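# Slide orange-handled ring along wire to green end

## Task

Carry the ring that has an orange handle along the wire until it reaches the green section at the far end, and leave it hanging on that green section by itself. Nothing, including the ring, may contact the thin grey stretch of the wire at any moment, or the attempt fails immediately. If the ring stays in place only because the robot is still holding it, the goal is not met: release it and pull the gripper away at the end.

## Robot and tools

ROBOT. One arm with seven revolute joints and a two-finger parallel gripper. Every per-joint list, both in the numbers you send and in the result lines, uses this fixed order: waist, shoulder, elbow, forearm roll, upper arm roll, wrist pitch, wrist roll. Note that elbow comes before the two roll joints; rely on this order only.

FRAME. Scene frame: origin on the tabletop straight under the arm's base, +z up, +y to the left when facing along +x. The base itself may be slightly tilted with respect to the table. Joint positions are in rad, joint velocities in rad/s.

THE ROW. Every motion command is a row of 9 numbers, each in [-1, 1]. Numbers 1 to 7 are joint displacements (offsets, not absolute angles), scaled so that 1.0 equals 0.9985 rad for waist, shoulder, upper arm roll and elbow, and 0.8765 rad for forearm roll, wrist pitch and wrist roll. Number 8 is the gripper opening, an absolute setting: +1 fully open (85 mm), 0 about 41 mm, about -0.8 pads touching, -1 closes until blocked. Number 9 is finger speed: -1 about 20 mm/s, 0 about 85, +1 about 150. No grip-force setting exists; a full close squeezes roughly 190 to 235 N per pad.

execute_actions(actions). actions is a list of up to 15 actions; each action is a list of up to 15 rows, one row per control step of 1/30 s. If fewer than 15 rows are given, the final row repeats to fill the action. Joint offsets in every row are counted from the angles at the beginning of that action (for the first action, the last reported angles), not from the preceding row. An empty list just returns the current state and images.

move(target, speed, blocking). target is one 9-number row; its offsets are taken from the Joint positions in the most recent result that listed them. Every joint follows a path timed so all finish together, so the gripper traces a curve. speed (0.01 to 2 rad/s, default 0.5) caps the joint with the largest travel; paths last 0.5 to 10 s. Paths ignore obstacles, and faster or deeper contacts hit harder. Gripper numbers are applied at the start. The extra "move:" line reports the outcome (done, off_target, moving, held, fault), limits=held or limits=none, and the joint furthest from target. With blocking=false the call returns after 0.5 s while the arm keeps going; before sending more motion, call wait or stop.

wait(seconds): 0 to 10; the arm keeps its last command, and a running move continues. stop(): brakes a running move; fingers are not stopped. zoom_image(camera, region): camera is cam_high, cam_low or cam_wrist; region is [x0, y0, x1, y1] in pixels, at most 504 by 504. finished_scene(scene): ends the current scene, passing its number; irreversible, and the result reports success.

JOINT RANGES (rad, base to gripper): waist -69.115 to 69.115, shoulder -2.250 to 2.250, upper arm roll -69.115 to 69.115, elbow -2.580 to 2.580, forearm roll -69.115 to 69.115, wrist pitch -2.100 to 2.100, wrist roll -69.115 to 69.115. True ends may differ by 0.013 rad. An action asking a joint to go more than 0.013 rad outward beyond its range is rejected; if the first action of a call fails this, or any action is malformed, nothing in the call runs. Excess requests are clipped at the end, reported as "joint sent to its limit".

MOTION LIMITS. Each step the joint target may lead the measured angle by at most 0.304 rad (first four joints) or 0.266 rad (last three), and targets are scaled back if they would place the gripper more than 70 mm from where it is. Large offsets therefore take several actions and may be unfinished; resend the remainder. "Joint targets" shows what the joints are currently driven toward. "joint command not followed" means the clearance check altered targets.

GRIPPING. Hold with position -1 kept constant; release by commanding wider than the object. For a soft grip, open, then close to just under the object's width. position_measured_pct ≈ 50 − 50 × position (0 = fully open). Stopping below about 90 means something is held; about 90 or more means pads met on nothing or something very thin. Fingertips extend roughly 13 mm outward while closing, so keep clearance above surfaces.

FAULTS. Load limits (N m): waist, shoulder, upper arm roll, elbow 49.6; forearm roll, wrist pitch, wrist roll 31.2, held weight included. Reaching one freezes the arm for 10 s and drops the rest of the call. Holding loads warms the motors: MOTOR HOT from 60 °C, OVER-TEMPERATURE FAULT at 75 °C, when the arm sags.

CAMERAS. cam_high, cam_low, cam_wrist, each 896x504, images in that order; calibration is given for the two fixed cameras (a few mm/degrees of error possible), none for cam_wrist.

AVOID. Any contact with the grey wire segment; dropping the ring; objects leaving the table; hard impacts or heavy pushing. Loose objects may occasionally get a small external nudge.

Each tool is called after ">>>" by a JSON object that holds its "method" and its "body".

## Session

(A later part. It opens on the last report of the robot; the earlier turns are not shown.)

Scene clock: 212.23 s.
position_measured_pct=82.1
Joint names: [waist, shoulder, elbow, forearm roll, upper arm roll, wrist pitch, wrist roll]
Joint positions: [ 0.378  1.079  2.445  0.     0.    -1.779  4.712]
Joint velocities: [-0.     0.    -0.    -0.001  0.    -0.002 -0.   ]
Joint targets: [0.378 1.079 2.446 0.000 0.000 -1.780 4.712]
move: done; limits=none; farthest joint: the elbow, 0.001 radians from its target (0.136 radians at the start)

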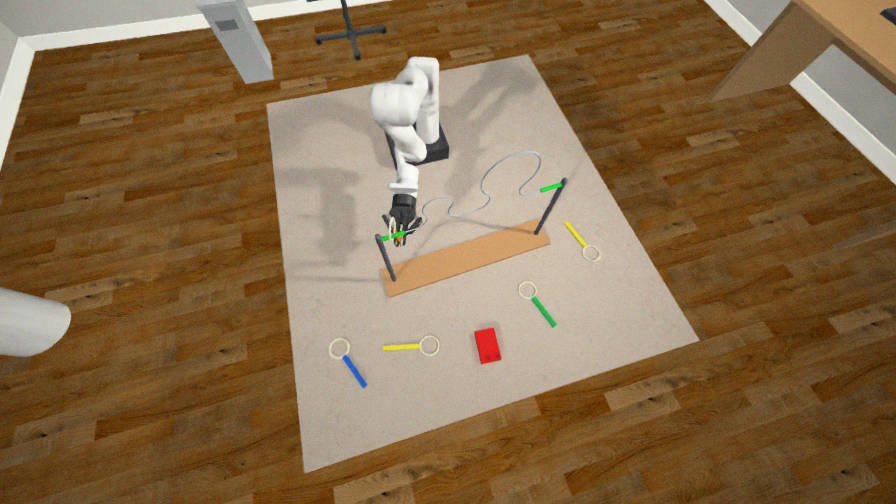

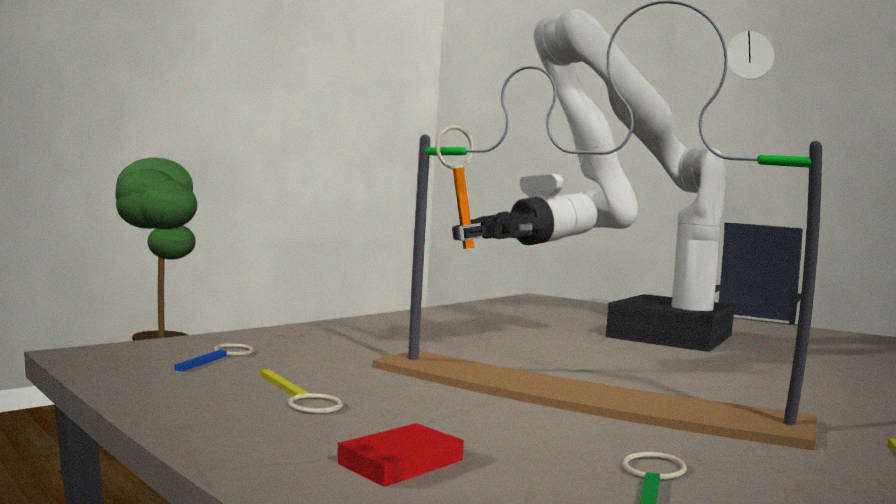

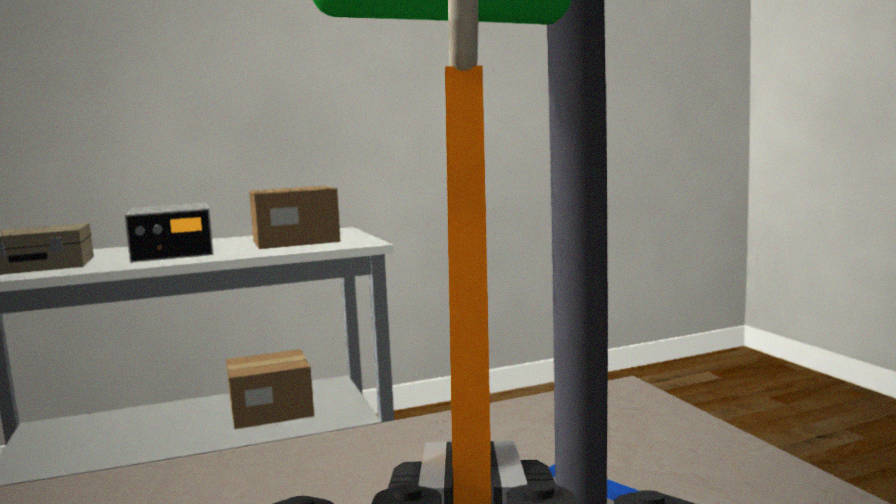

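>>> {"method": "move", "body": {"target": [0,-0.508,0.068,0,0,0.913,0,-0.66,-1], "speed": 0.3}}

>>> {"method": "move", "body": {"target": [0,-0.2755,0,0,0,0.3887,0,-0.66,-1], "speed": 0.15}}

>>> {"method": "zoom_image", "body": {"camera": "cam_low", "region": [410, 60, 590, 240]}}

Scene clock: 233.60 s.
position_measured_pct=82.1
Joint names: [waist, shoulder, elbow, forearm roll, upper arm roll, wrist pitch, wrist roll]
Joint positions: [ 0.378  0.573  2.512  0.001 -0.    -0.979  4.712]
Joint velocities: [-0.    -0.003  0.002  0.     0.002  0.001  0.   ]
Joint targets: [0.378 0.572 2.513 0.000 0.000 -0.979 4.712]
move: done; limits=none; farthest joint: the shoulder, 0.001 radians from its target (0.507 radians at the start)

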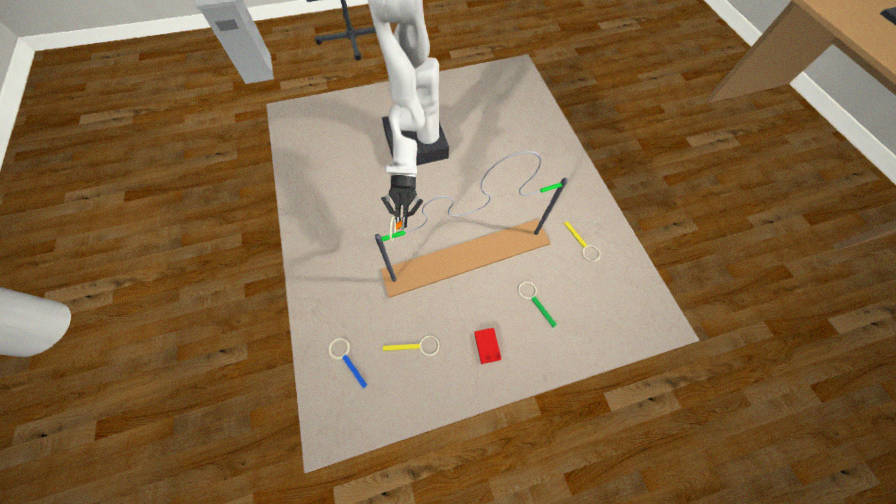

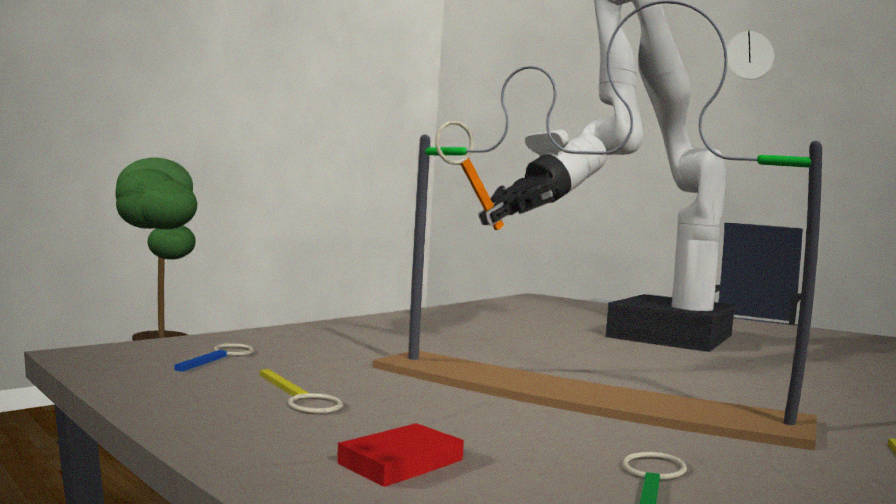

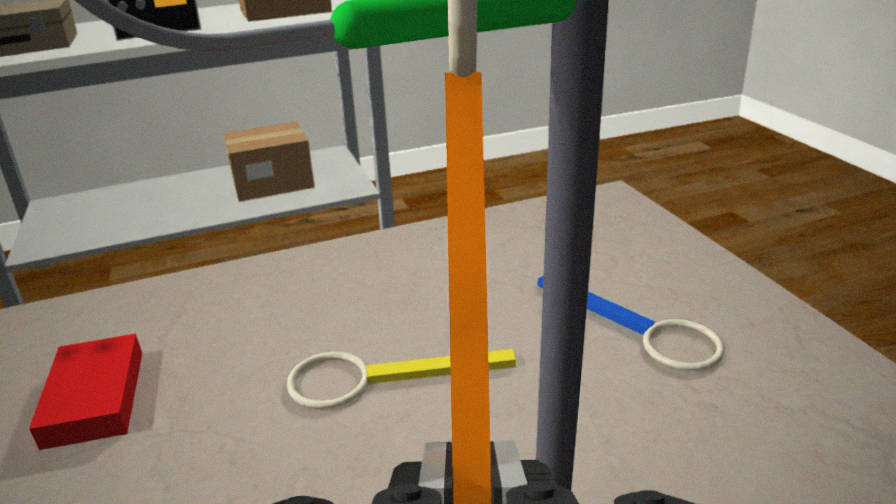

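Scene clock: 236.30 s.
position_measured_pct=82.1
Joint names: [waist, shoulder, elbow, forearm roll, upper arm roll, wrist pitch, wrist roll]
Joint positions: [ 0.377  0.299  2.511  0.001 -0.    -0.638  4.712]
Joint velocities: [-0.    -0.004 -0.    -0.002  0.     0.002 -0.   ]
Joint targets: [0.378 0.298 2.512 0.001 -0.000 -0.638 4.712]
move: done; limits=none; farthest joint: the waist, 0.001 radians from its target (0.000 radians at the start)

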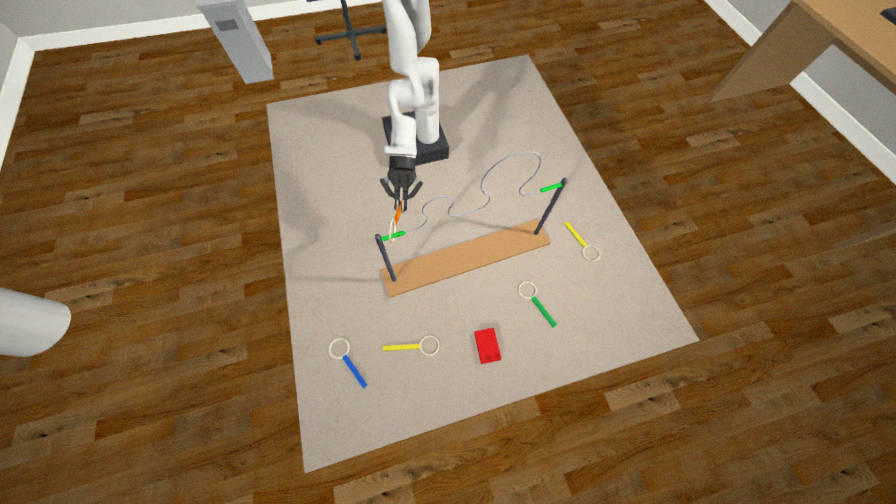

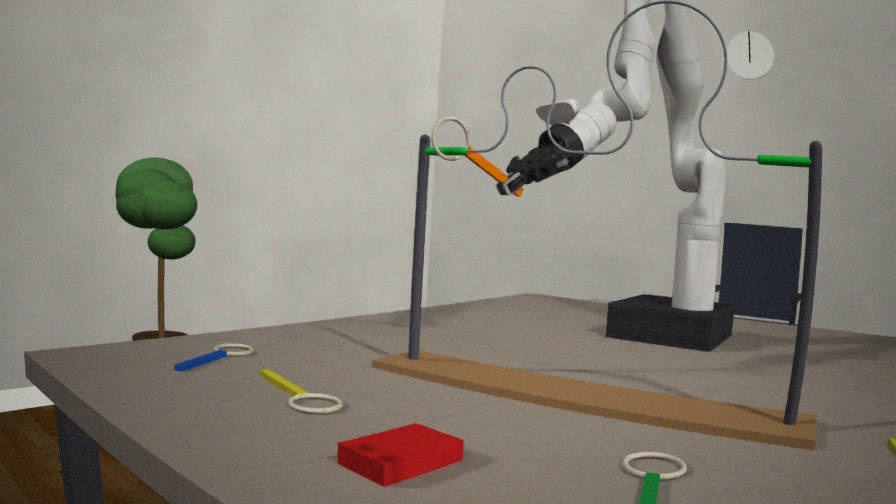

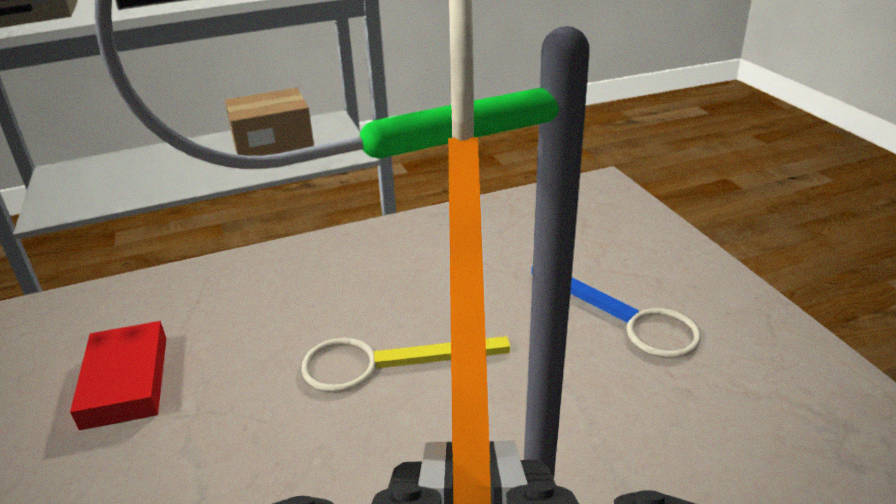

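Region (410, 60, 590, 240) of cam_low's 896x504 image, scaled by 2.800, with more detail than that image has.

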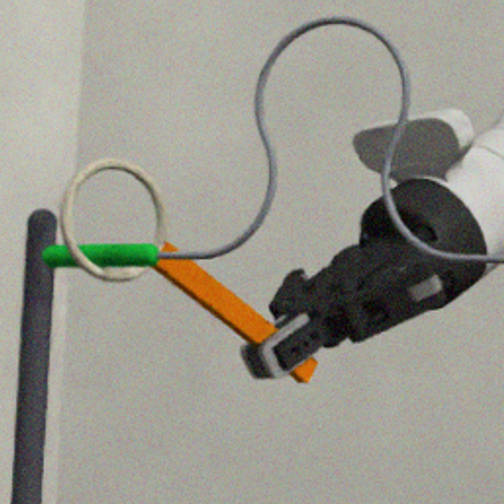

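>>> {"method": "move", "body": {"target": [0.001,-0.169,0.002,-0.001,0,0.1,0,-0.66,-1], "speed": 0.08}}

>>> {"method": "move", "body": {"target": [0,-0.038,0,0,0,-0.1317,0,-0.66,-1], "speed": 0.06}}

>>> {"method": "zoom_image", "body": {"camera": "cam_low", "region": [410, 30, 610, 200]}}

Scene clock: 248.73 s.
position_measured_pct=82.1
Joint names: [waist, shoulder, elbow, forearm roll, upper arm roll, wrist pitch, wrist roll]
Joint positions: [ 0.378  0.133  2.514 -0.    -0.001 -0.549  4.712]
Joint velocities: [ 0.    -0.004  0.     0.     0.     0.     0.001]
Joint targets: [0.378 0.130 2.513 -0.000 -0.000 -0.550 4.712]
move: done; limits=none; farthest joint: the shoulder, 0.003 radians from its target (0.168 radians at the start)

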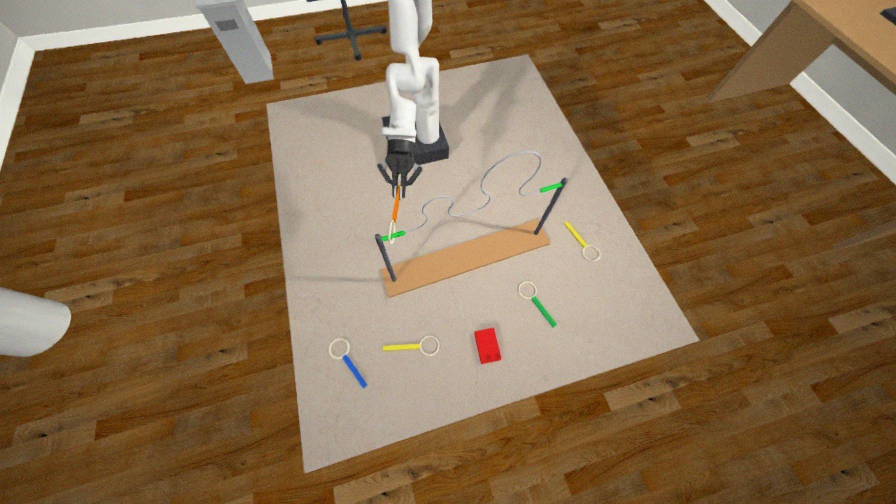

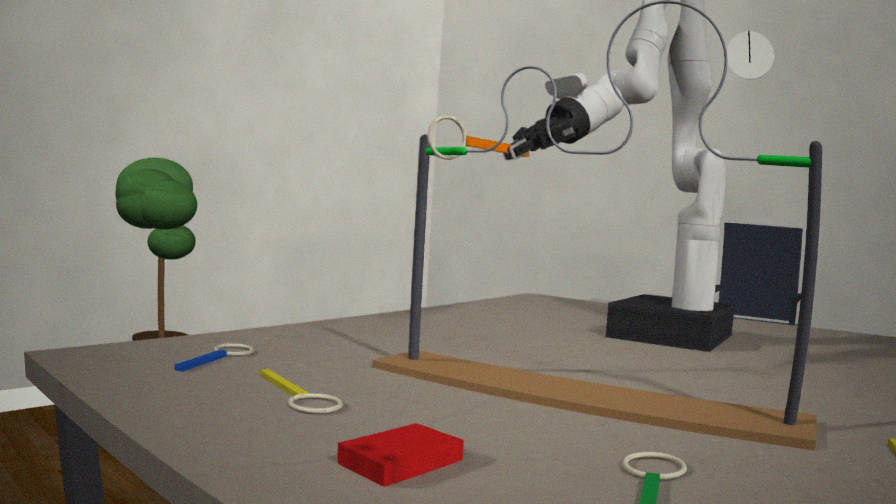

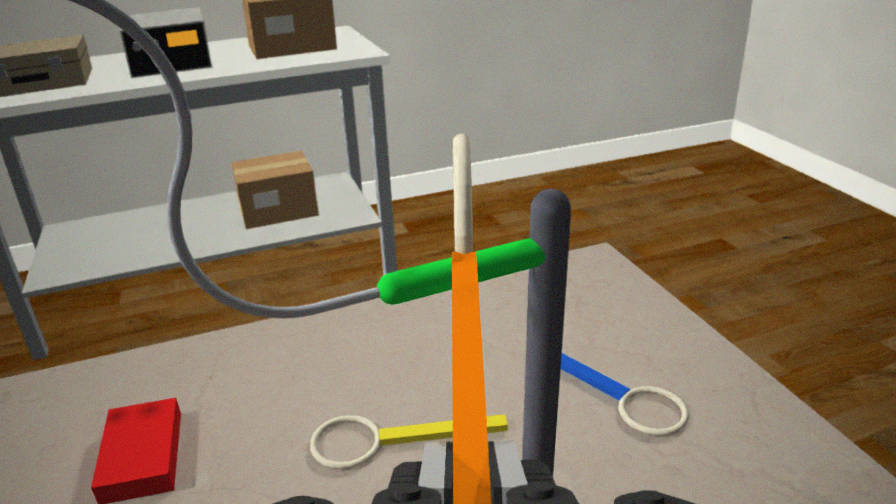

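Scene clock: 251.00 s.
position_measured_pct=82.1
Joint names: [waist, shoulder, elbow, forearm roll, upper arm roll, wrist pitch, wrist roll]
Joint positions: [ 0.378  0.098  2.516 -0.    -0.    -0.661  4.712]
Joint velocities: [ 0.    -0.    -0.     0.     0.001 -0.001  0.   ]
Joint targets: [0.378 0.095 2.514 -0.000 -0.001 -0.664 4.712]
move: done; limits=none; farthest joint: the shoulder, 0.003 radians from its target (0.038 radians at the start)

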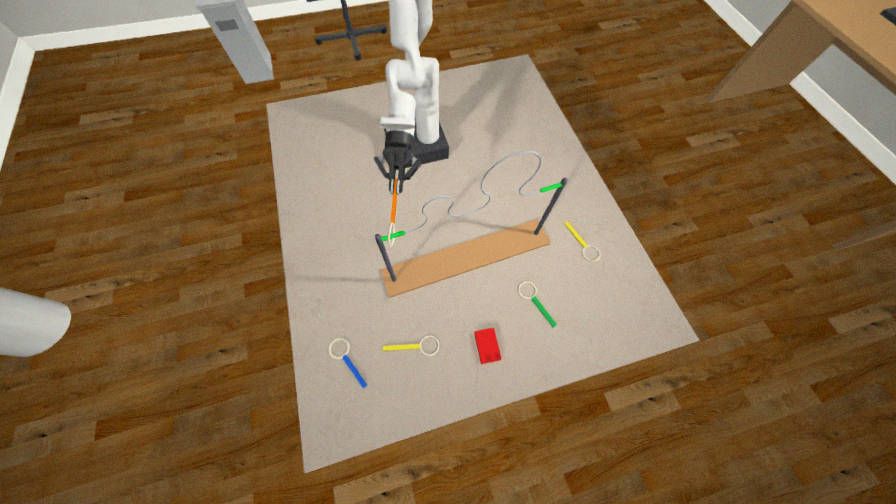

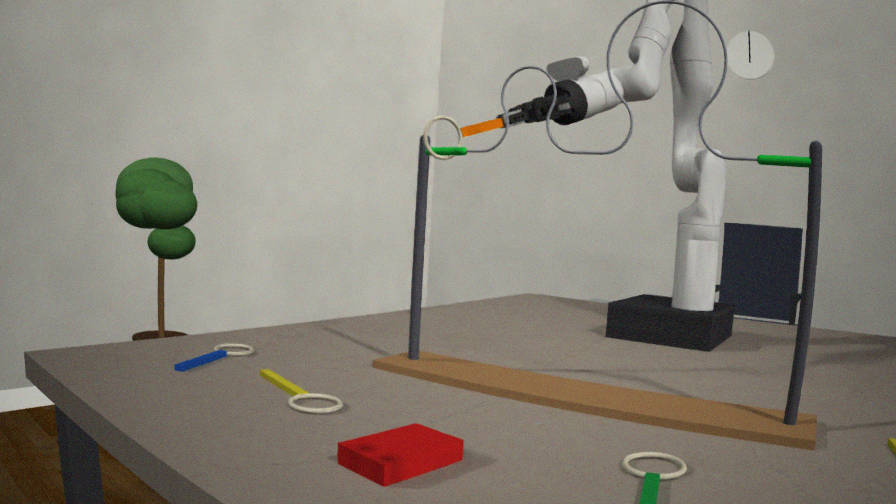

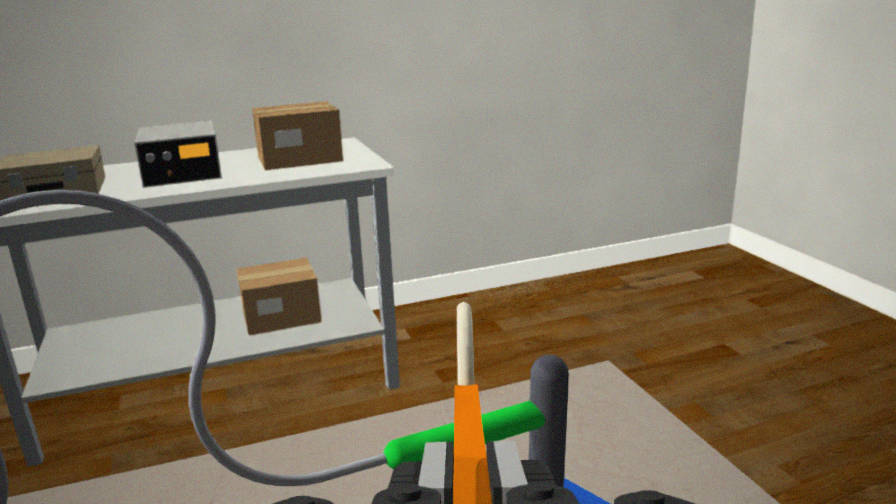

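Region (410, 30, 610, 200) of cam_low's 896x504 image, scaled by 2.520, with more detail than that image has; it fills the top 428 rows of this view, and the rest is white.

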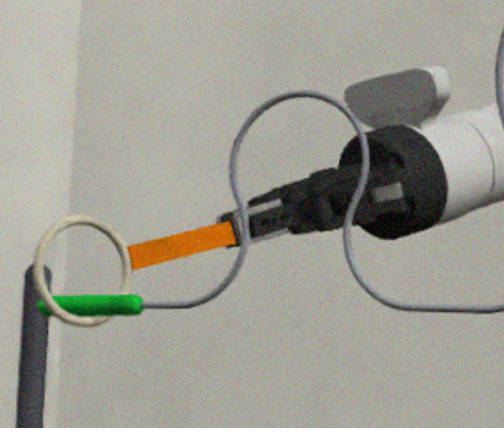

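>>> {"method": "move", "body": {"target": [0,-0.003,-0.002,0,0,-0.016,0,-0.66,-1], "speed": 0.03}}

>>> {"method": "move", "body": {"target": [0,0,0,0,0,0.056,0,-0.75,-1], "speed": 0.06}}

>>> {"method": "zoom_image", "body": {"camera": "cam_low", "region": [410, 30, 610, 200]}}

>>> {"method": "zoom_image", "body": {"camera": "cam_high", "region": [365, 170, 465, 270]}}

Scene clock: 266.70 s.
position_measured_pct=82.1
Joint names: [waist, shoulder, elbow, forearm roll, upper arm roll, wrist pitch, wrist roll]
Joint positions: [ 0.379  0.098  2.516 -0.    -0.    -0.672  4.712]
Joint velocities: [ 0.    -0.001 -0.001 -0.001  0.001 -0.001  0.   ]
Joint targets: [0.378 0.095 2.514 -0.000 -0.000 -0.675 4.712]
move: done; limits=none; farthest joint: the shoulder, 0.003 radians from its target (0.003 radians at the start)

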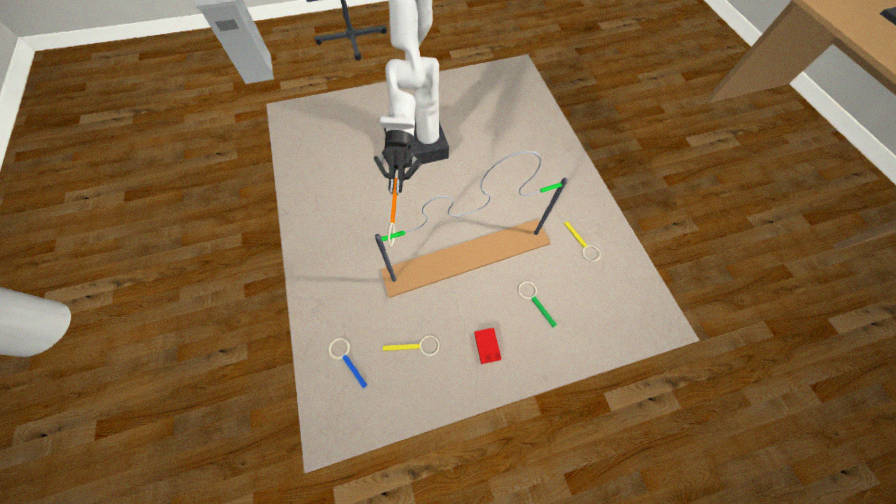

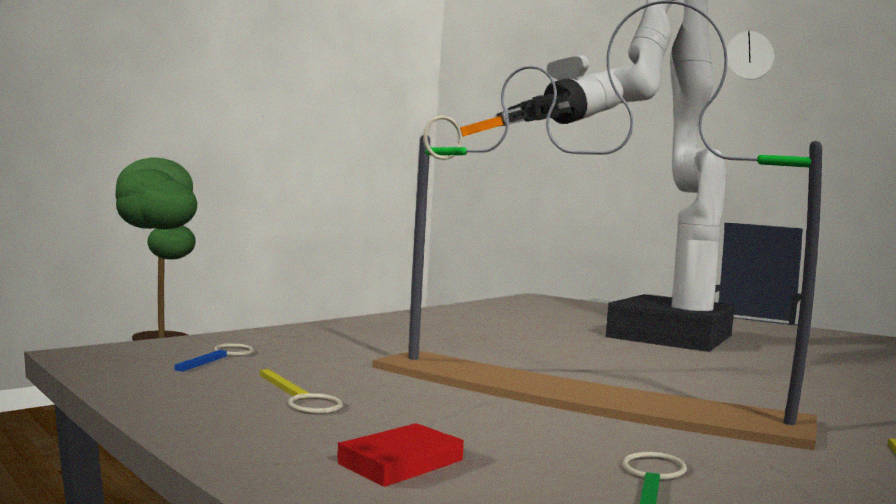

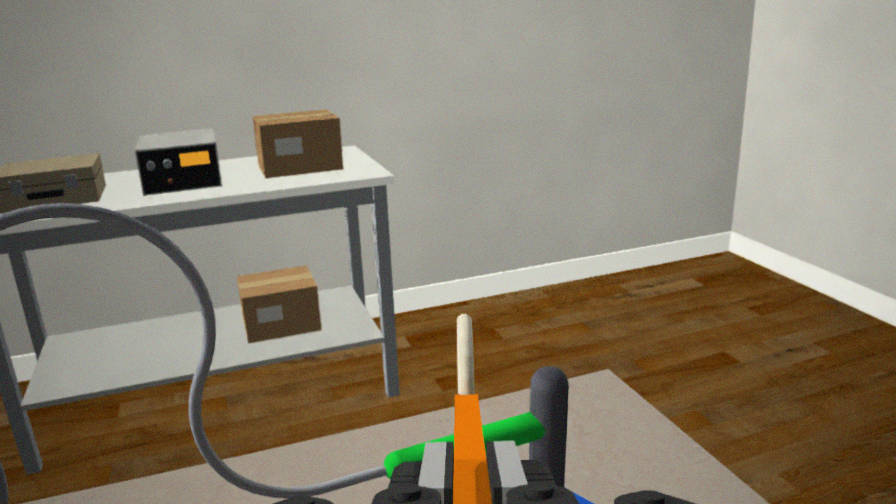

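Scene clock: 267.83 s.
position_measured_pct=82.9
Joint names: [waist, shoulder, elbow, forearm roll, upper arm roll, wrist pitch, wrist roll]
Joint positions: [ 0.379  0.098  2.516 -0.    -0.    -0.623  4.712]
Joint velocities: [ 0.    -0.     0.     0.     0.     0.001  0.   ]
Joint targets: [0.379 0.098 2.516 -0.000 -0.000 -0.623 4.712]
move: done; limits=none; farthest joint: the waist, 0.000 radians from its target (0.000 radians at the start)

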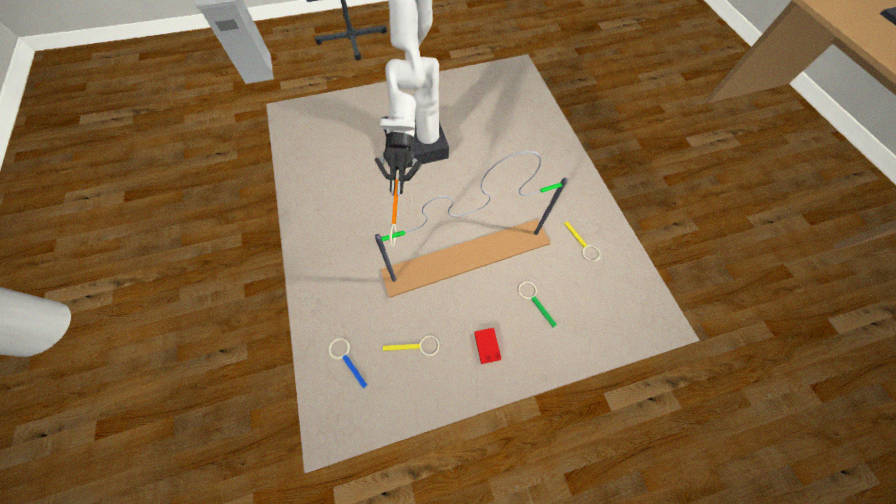

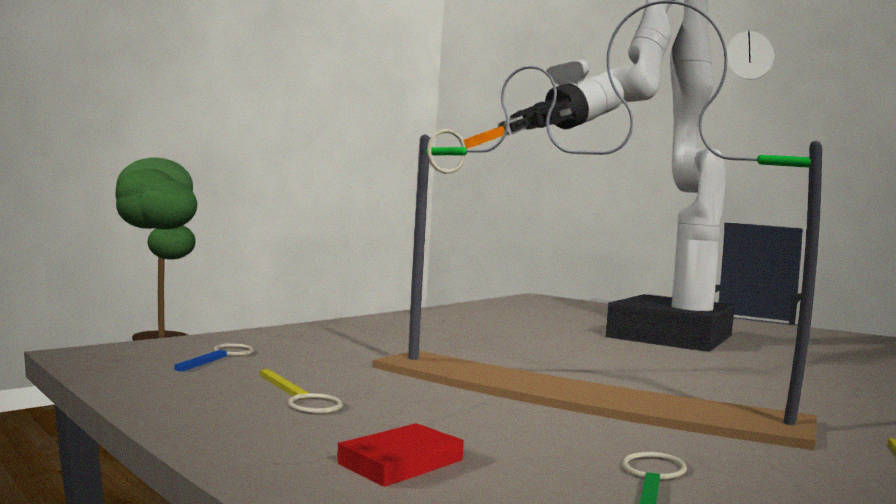

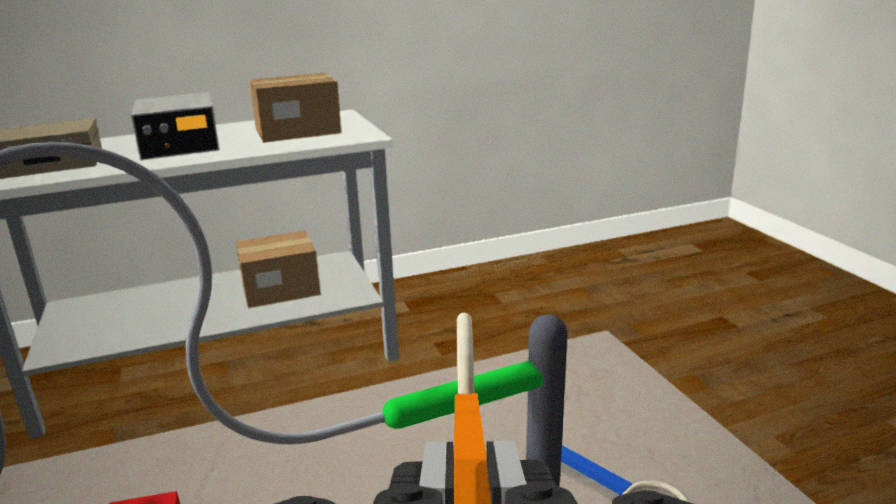

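Region (410, 30, 610, 200) of cam_low's 896x504 image, scaled by 2.520, with more detail than that image has; it fills the top 428 rows of this view, and the rest is white.

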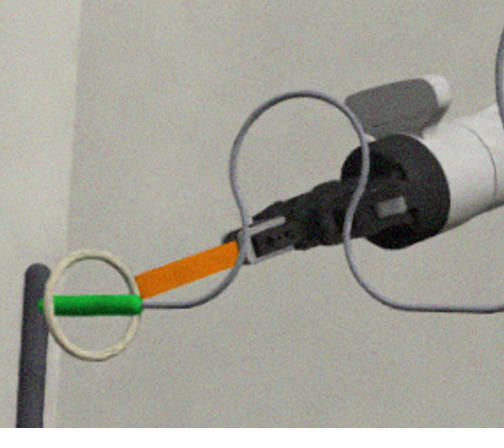

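Region (365, 170, 465, 270) of cam_high's 896x504 image, scaled by 5.040, with more detail than that image has.

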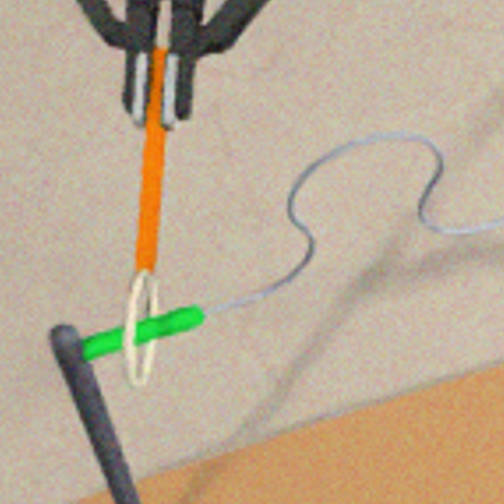

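>>> {"method": "move", "body": {"target": [-0.0959,-0.1052,0,0,0,0.1763,0.114,-0.75,-1], "speed": 0.12}}

>>> {"method": "zoom_image", "body": {"camera": "cam_high", "region": [380, 160, 480, 260]}}

Scene clock: 333.50 s.
position_measured_pct=82.9
Joint names: [waist, shoulder, elbow, forearm roll, upper arm roll, wrist pitch, wrist roll]
Joint positions: [ 0.283 -0.007  2.516 -0.    -0.    -0.469  4.812]
Joint velocities: [-0.003 -0.003 -0.     0.001  0.001  0.001  0.001]
Joint targets: [0.283 -0.007 2.516 -0.000 -0.000 -0.469 4.812]
move: done; limits=none; farthest joint: the waist, 0.000 radians from its target (0.095 radians at the start)

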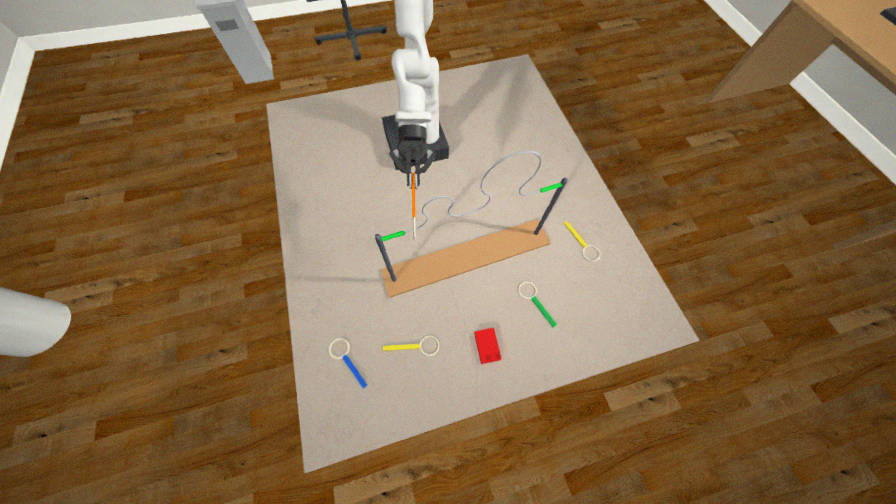

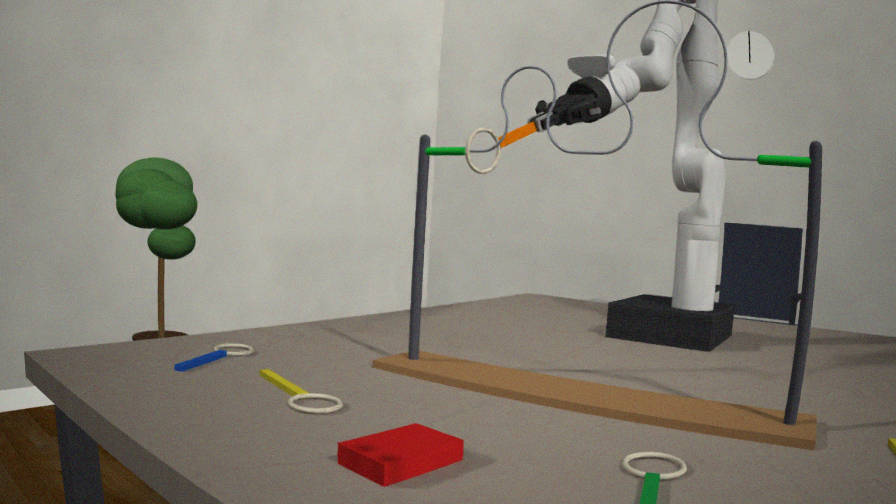

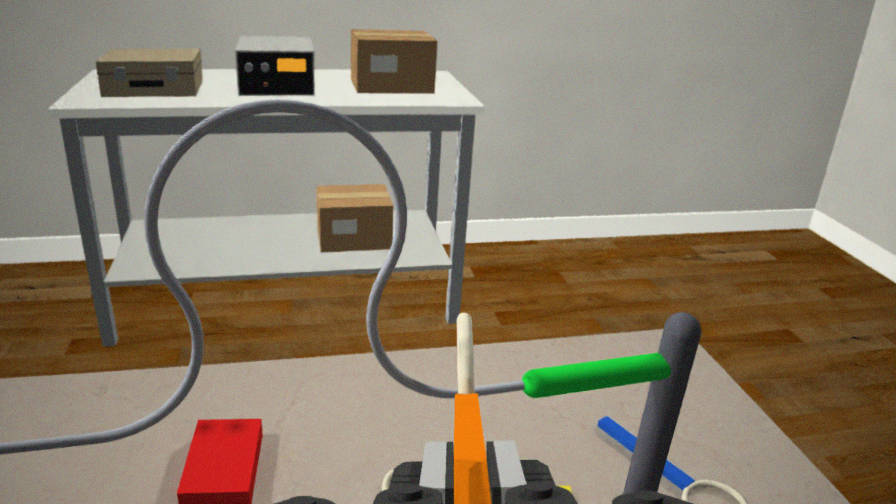

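Region (380, 160, 480, 260) of cam_high's 896x504 image, scaled by 5.040, with more detail than that image has.

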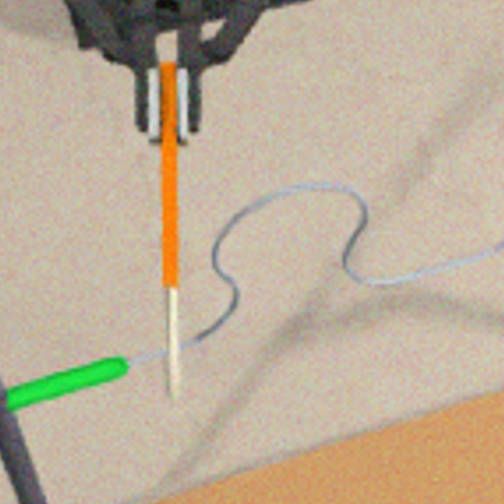

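>>> {"method": "move", "body": {"target": [-0.0426,-0.0426,0,0,0,0.0438,-0.7655,-0.75,-1], "speed": 0.6}}

>>> {"method": "zoom_image", "body": {"camera": "cam_low", "region": [450, 40, 600, 190]}}

Scene clock: 345.80 s.
position_measured_pct=82.9
Joint names: [waist, shoulder, elbow, forearm roll, upper arm roll, wrist pitch, wrist roll]
Joint positions: [ 0.241 -0.049  2.516 -0.    -0.    -0.431  4.141]
Joint velocities: [-0.001 -0.001 -0.001  0.    -0.     0.    -0.001]
Joint targets: [0.241 -0.049 2.516 -0.000 -0.000 -0.431 4.141]
move: done; limits=none; farthest joint: the waist, 0.000 radians from its target (0.042 radians at the start)

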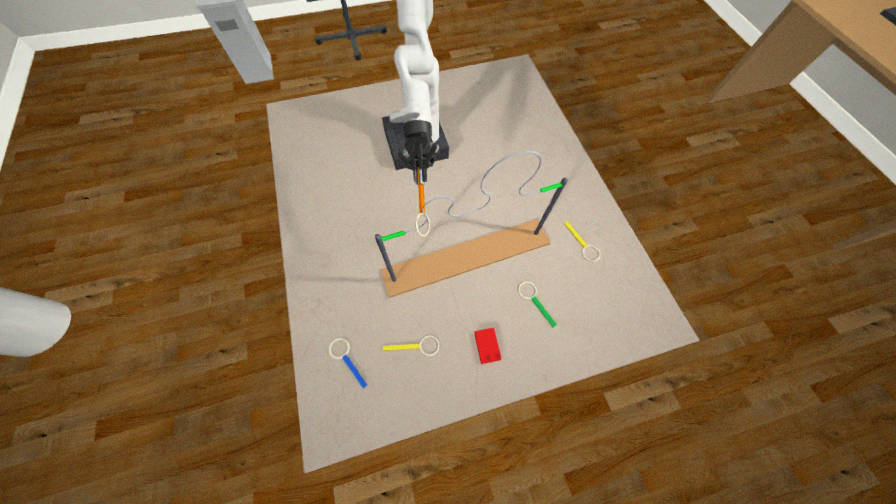

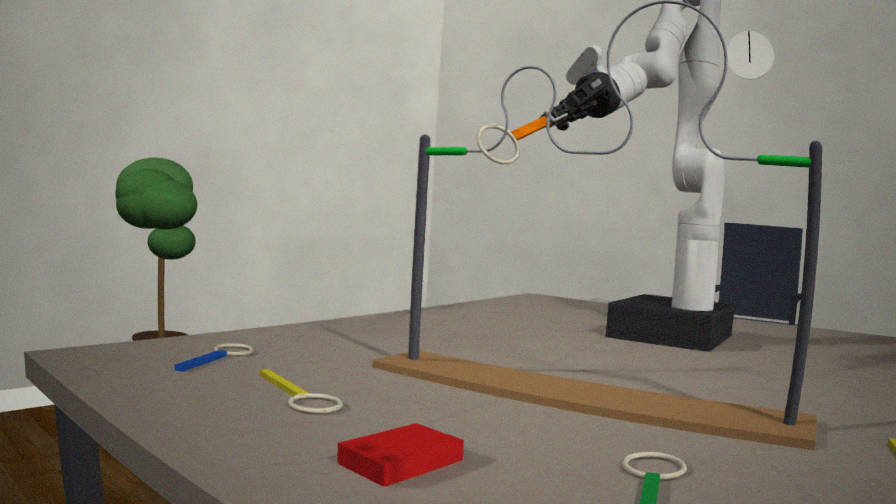

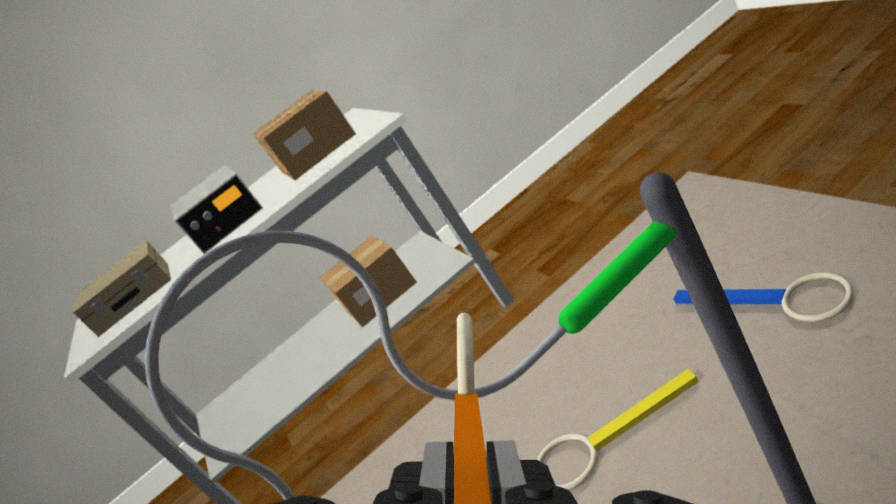

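Region (450, 40, 600, 190) of cam_low's 896x504 image, scaled by 3.360, with more detail than that image has.

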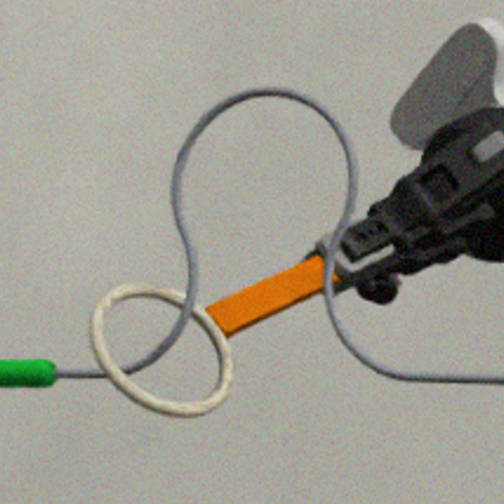

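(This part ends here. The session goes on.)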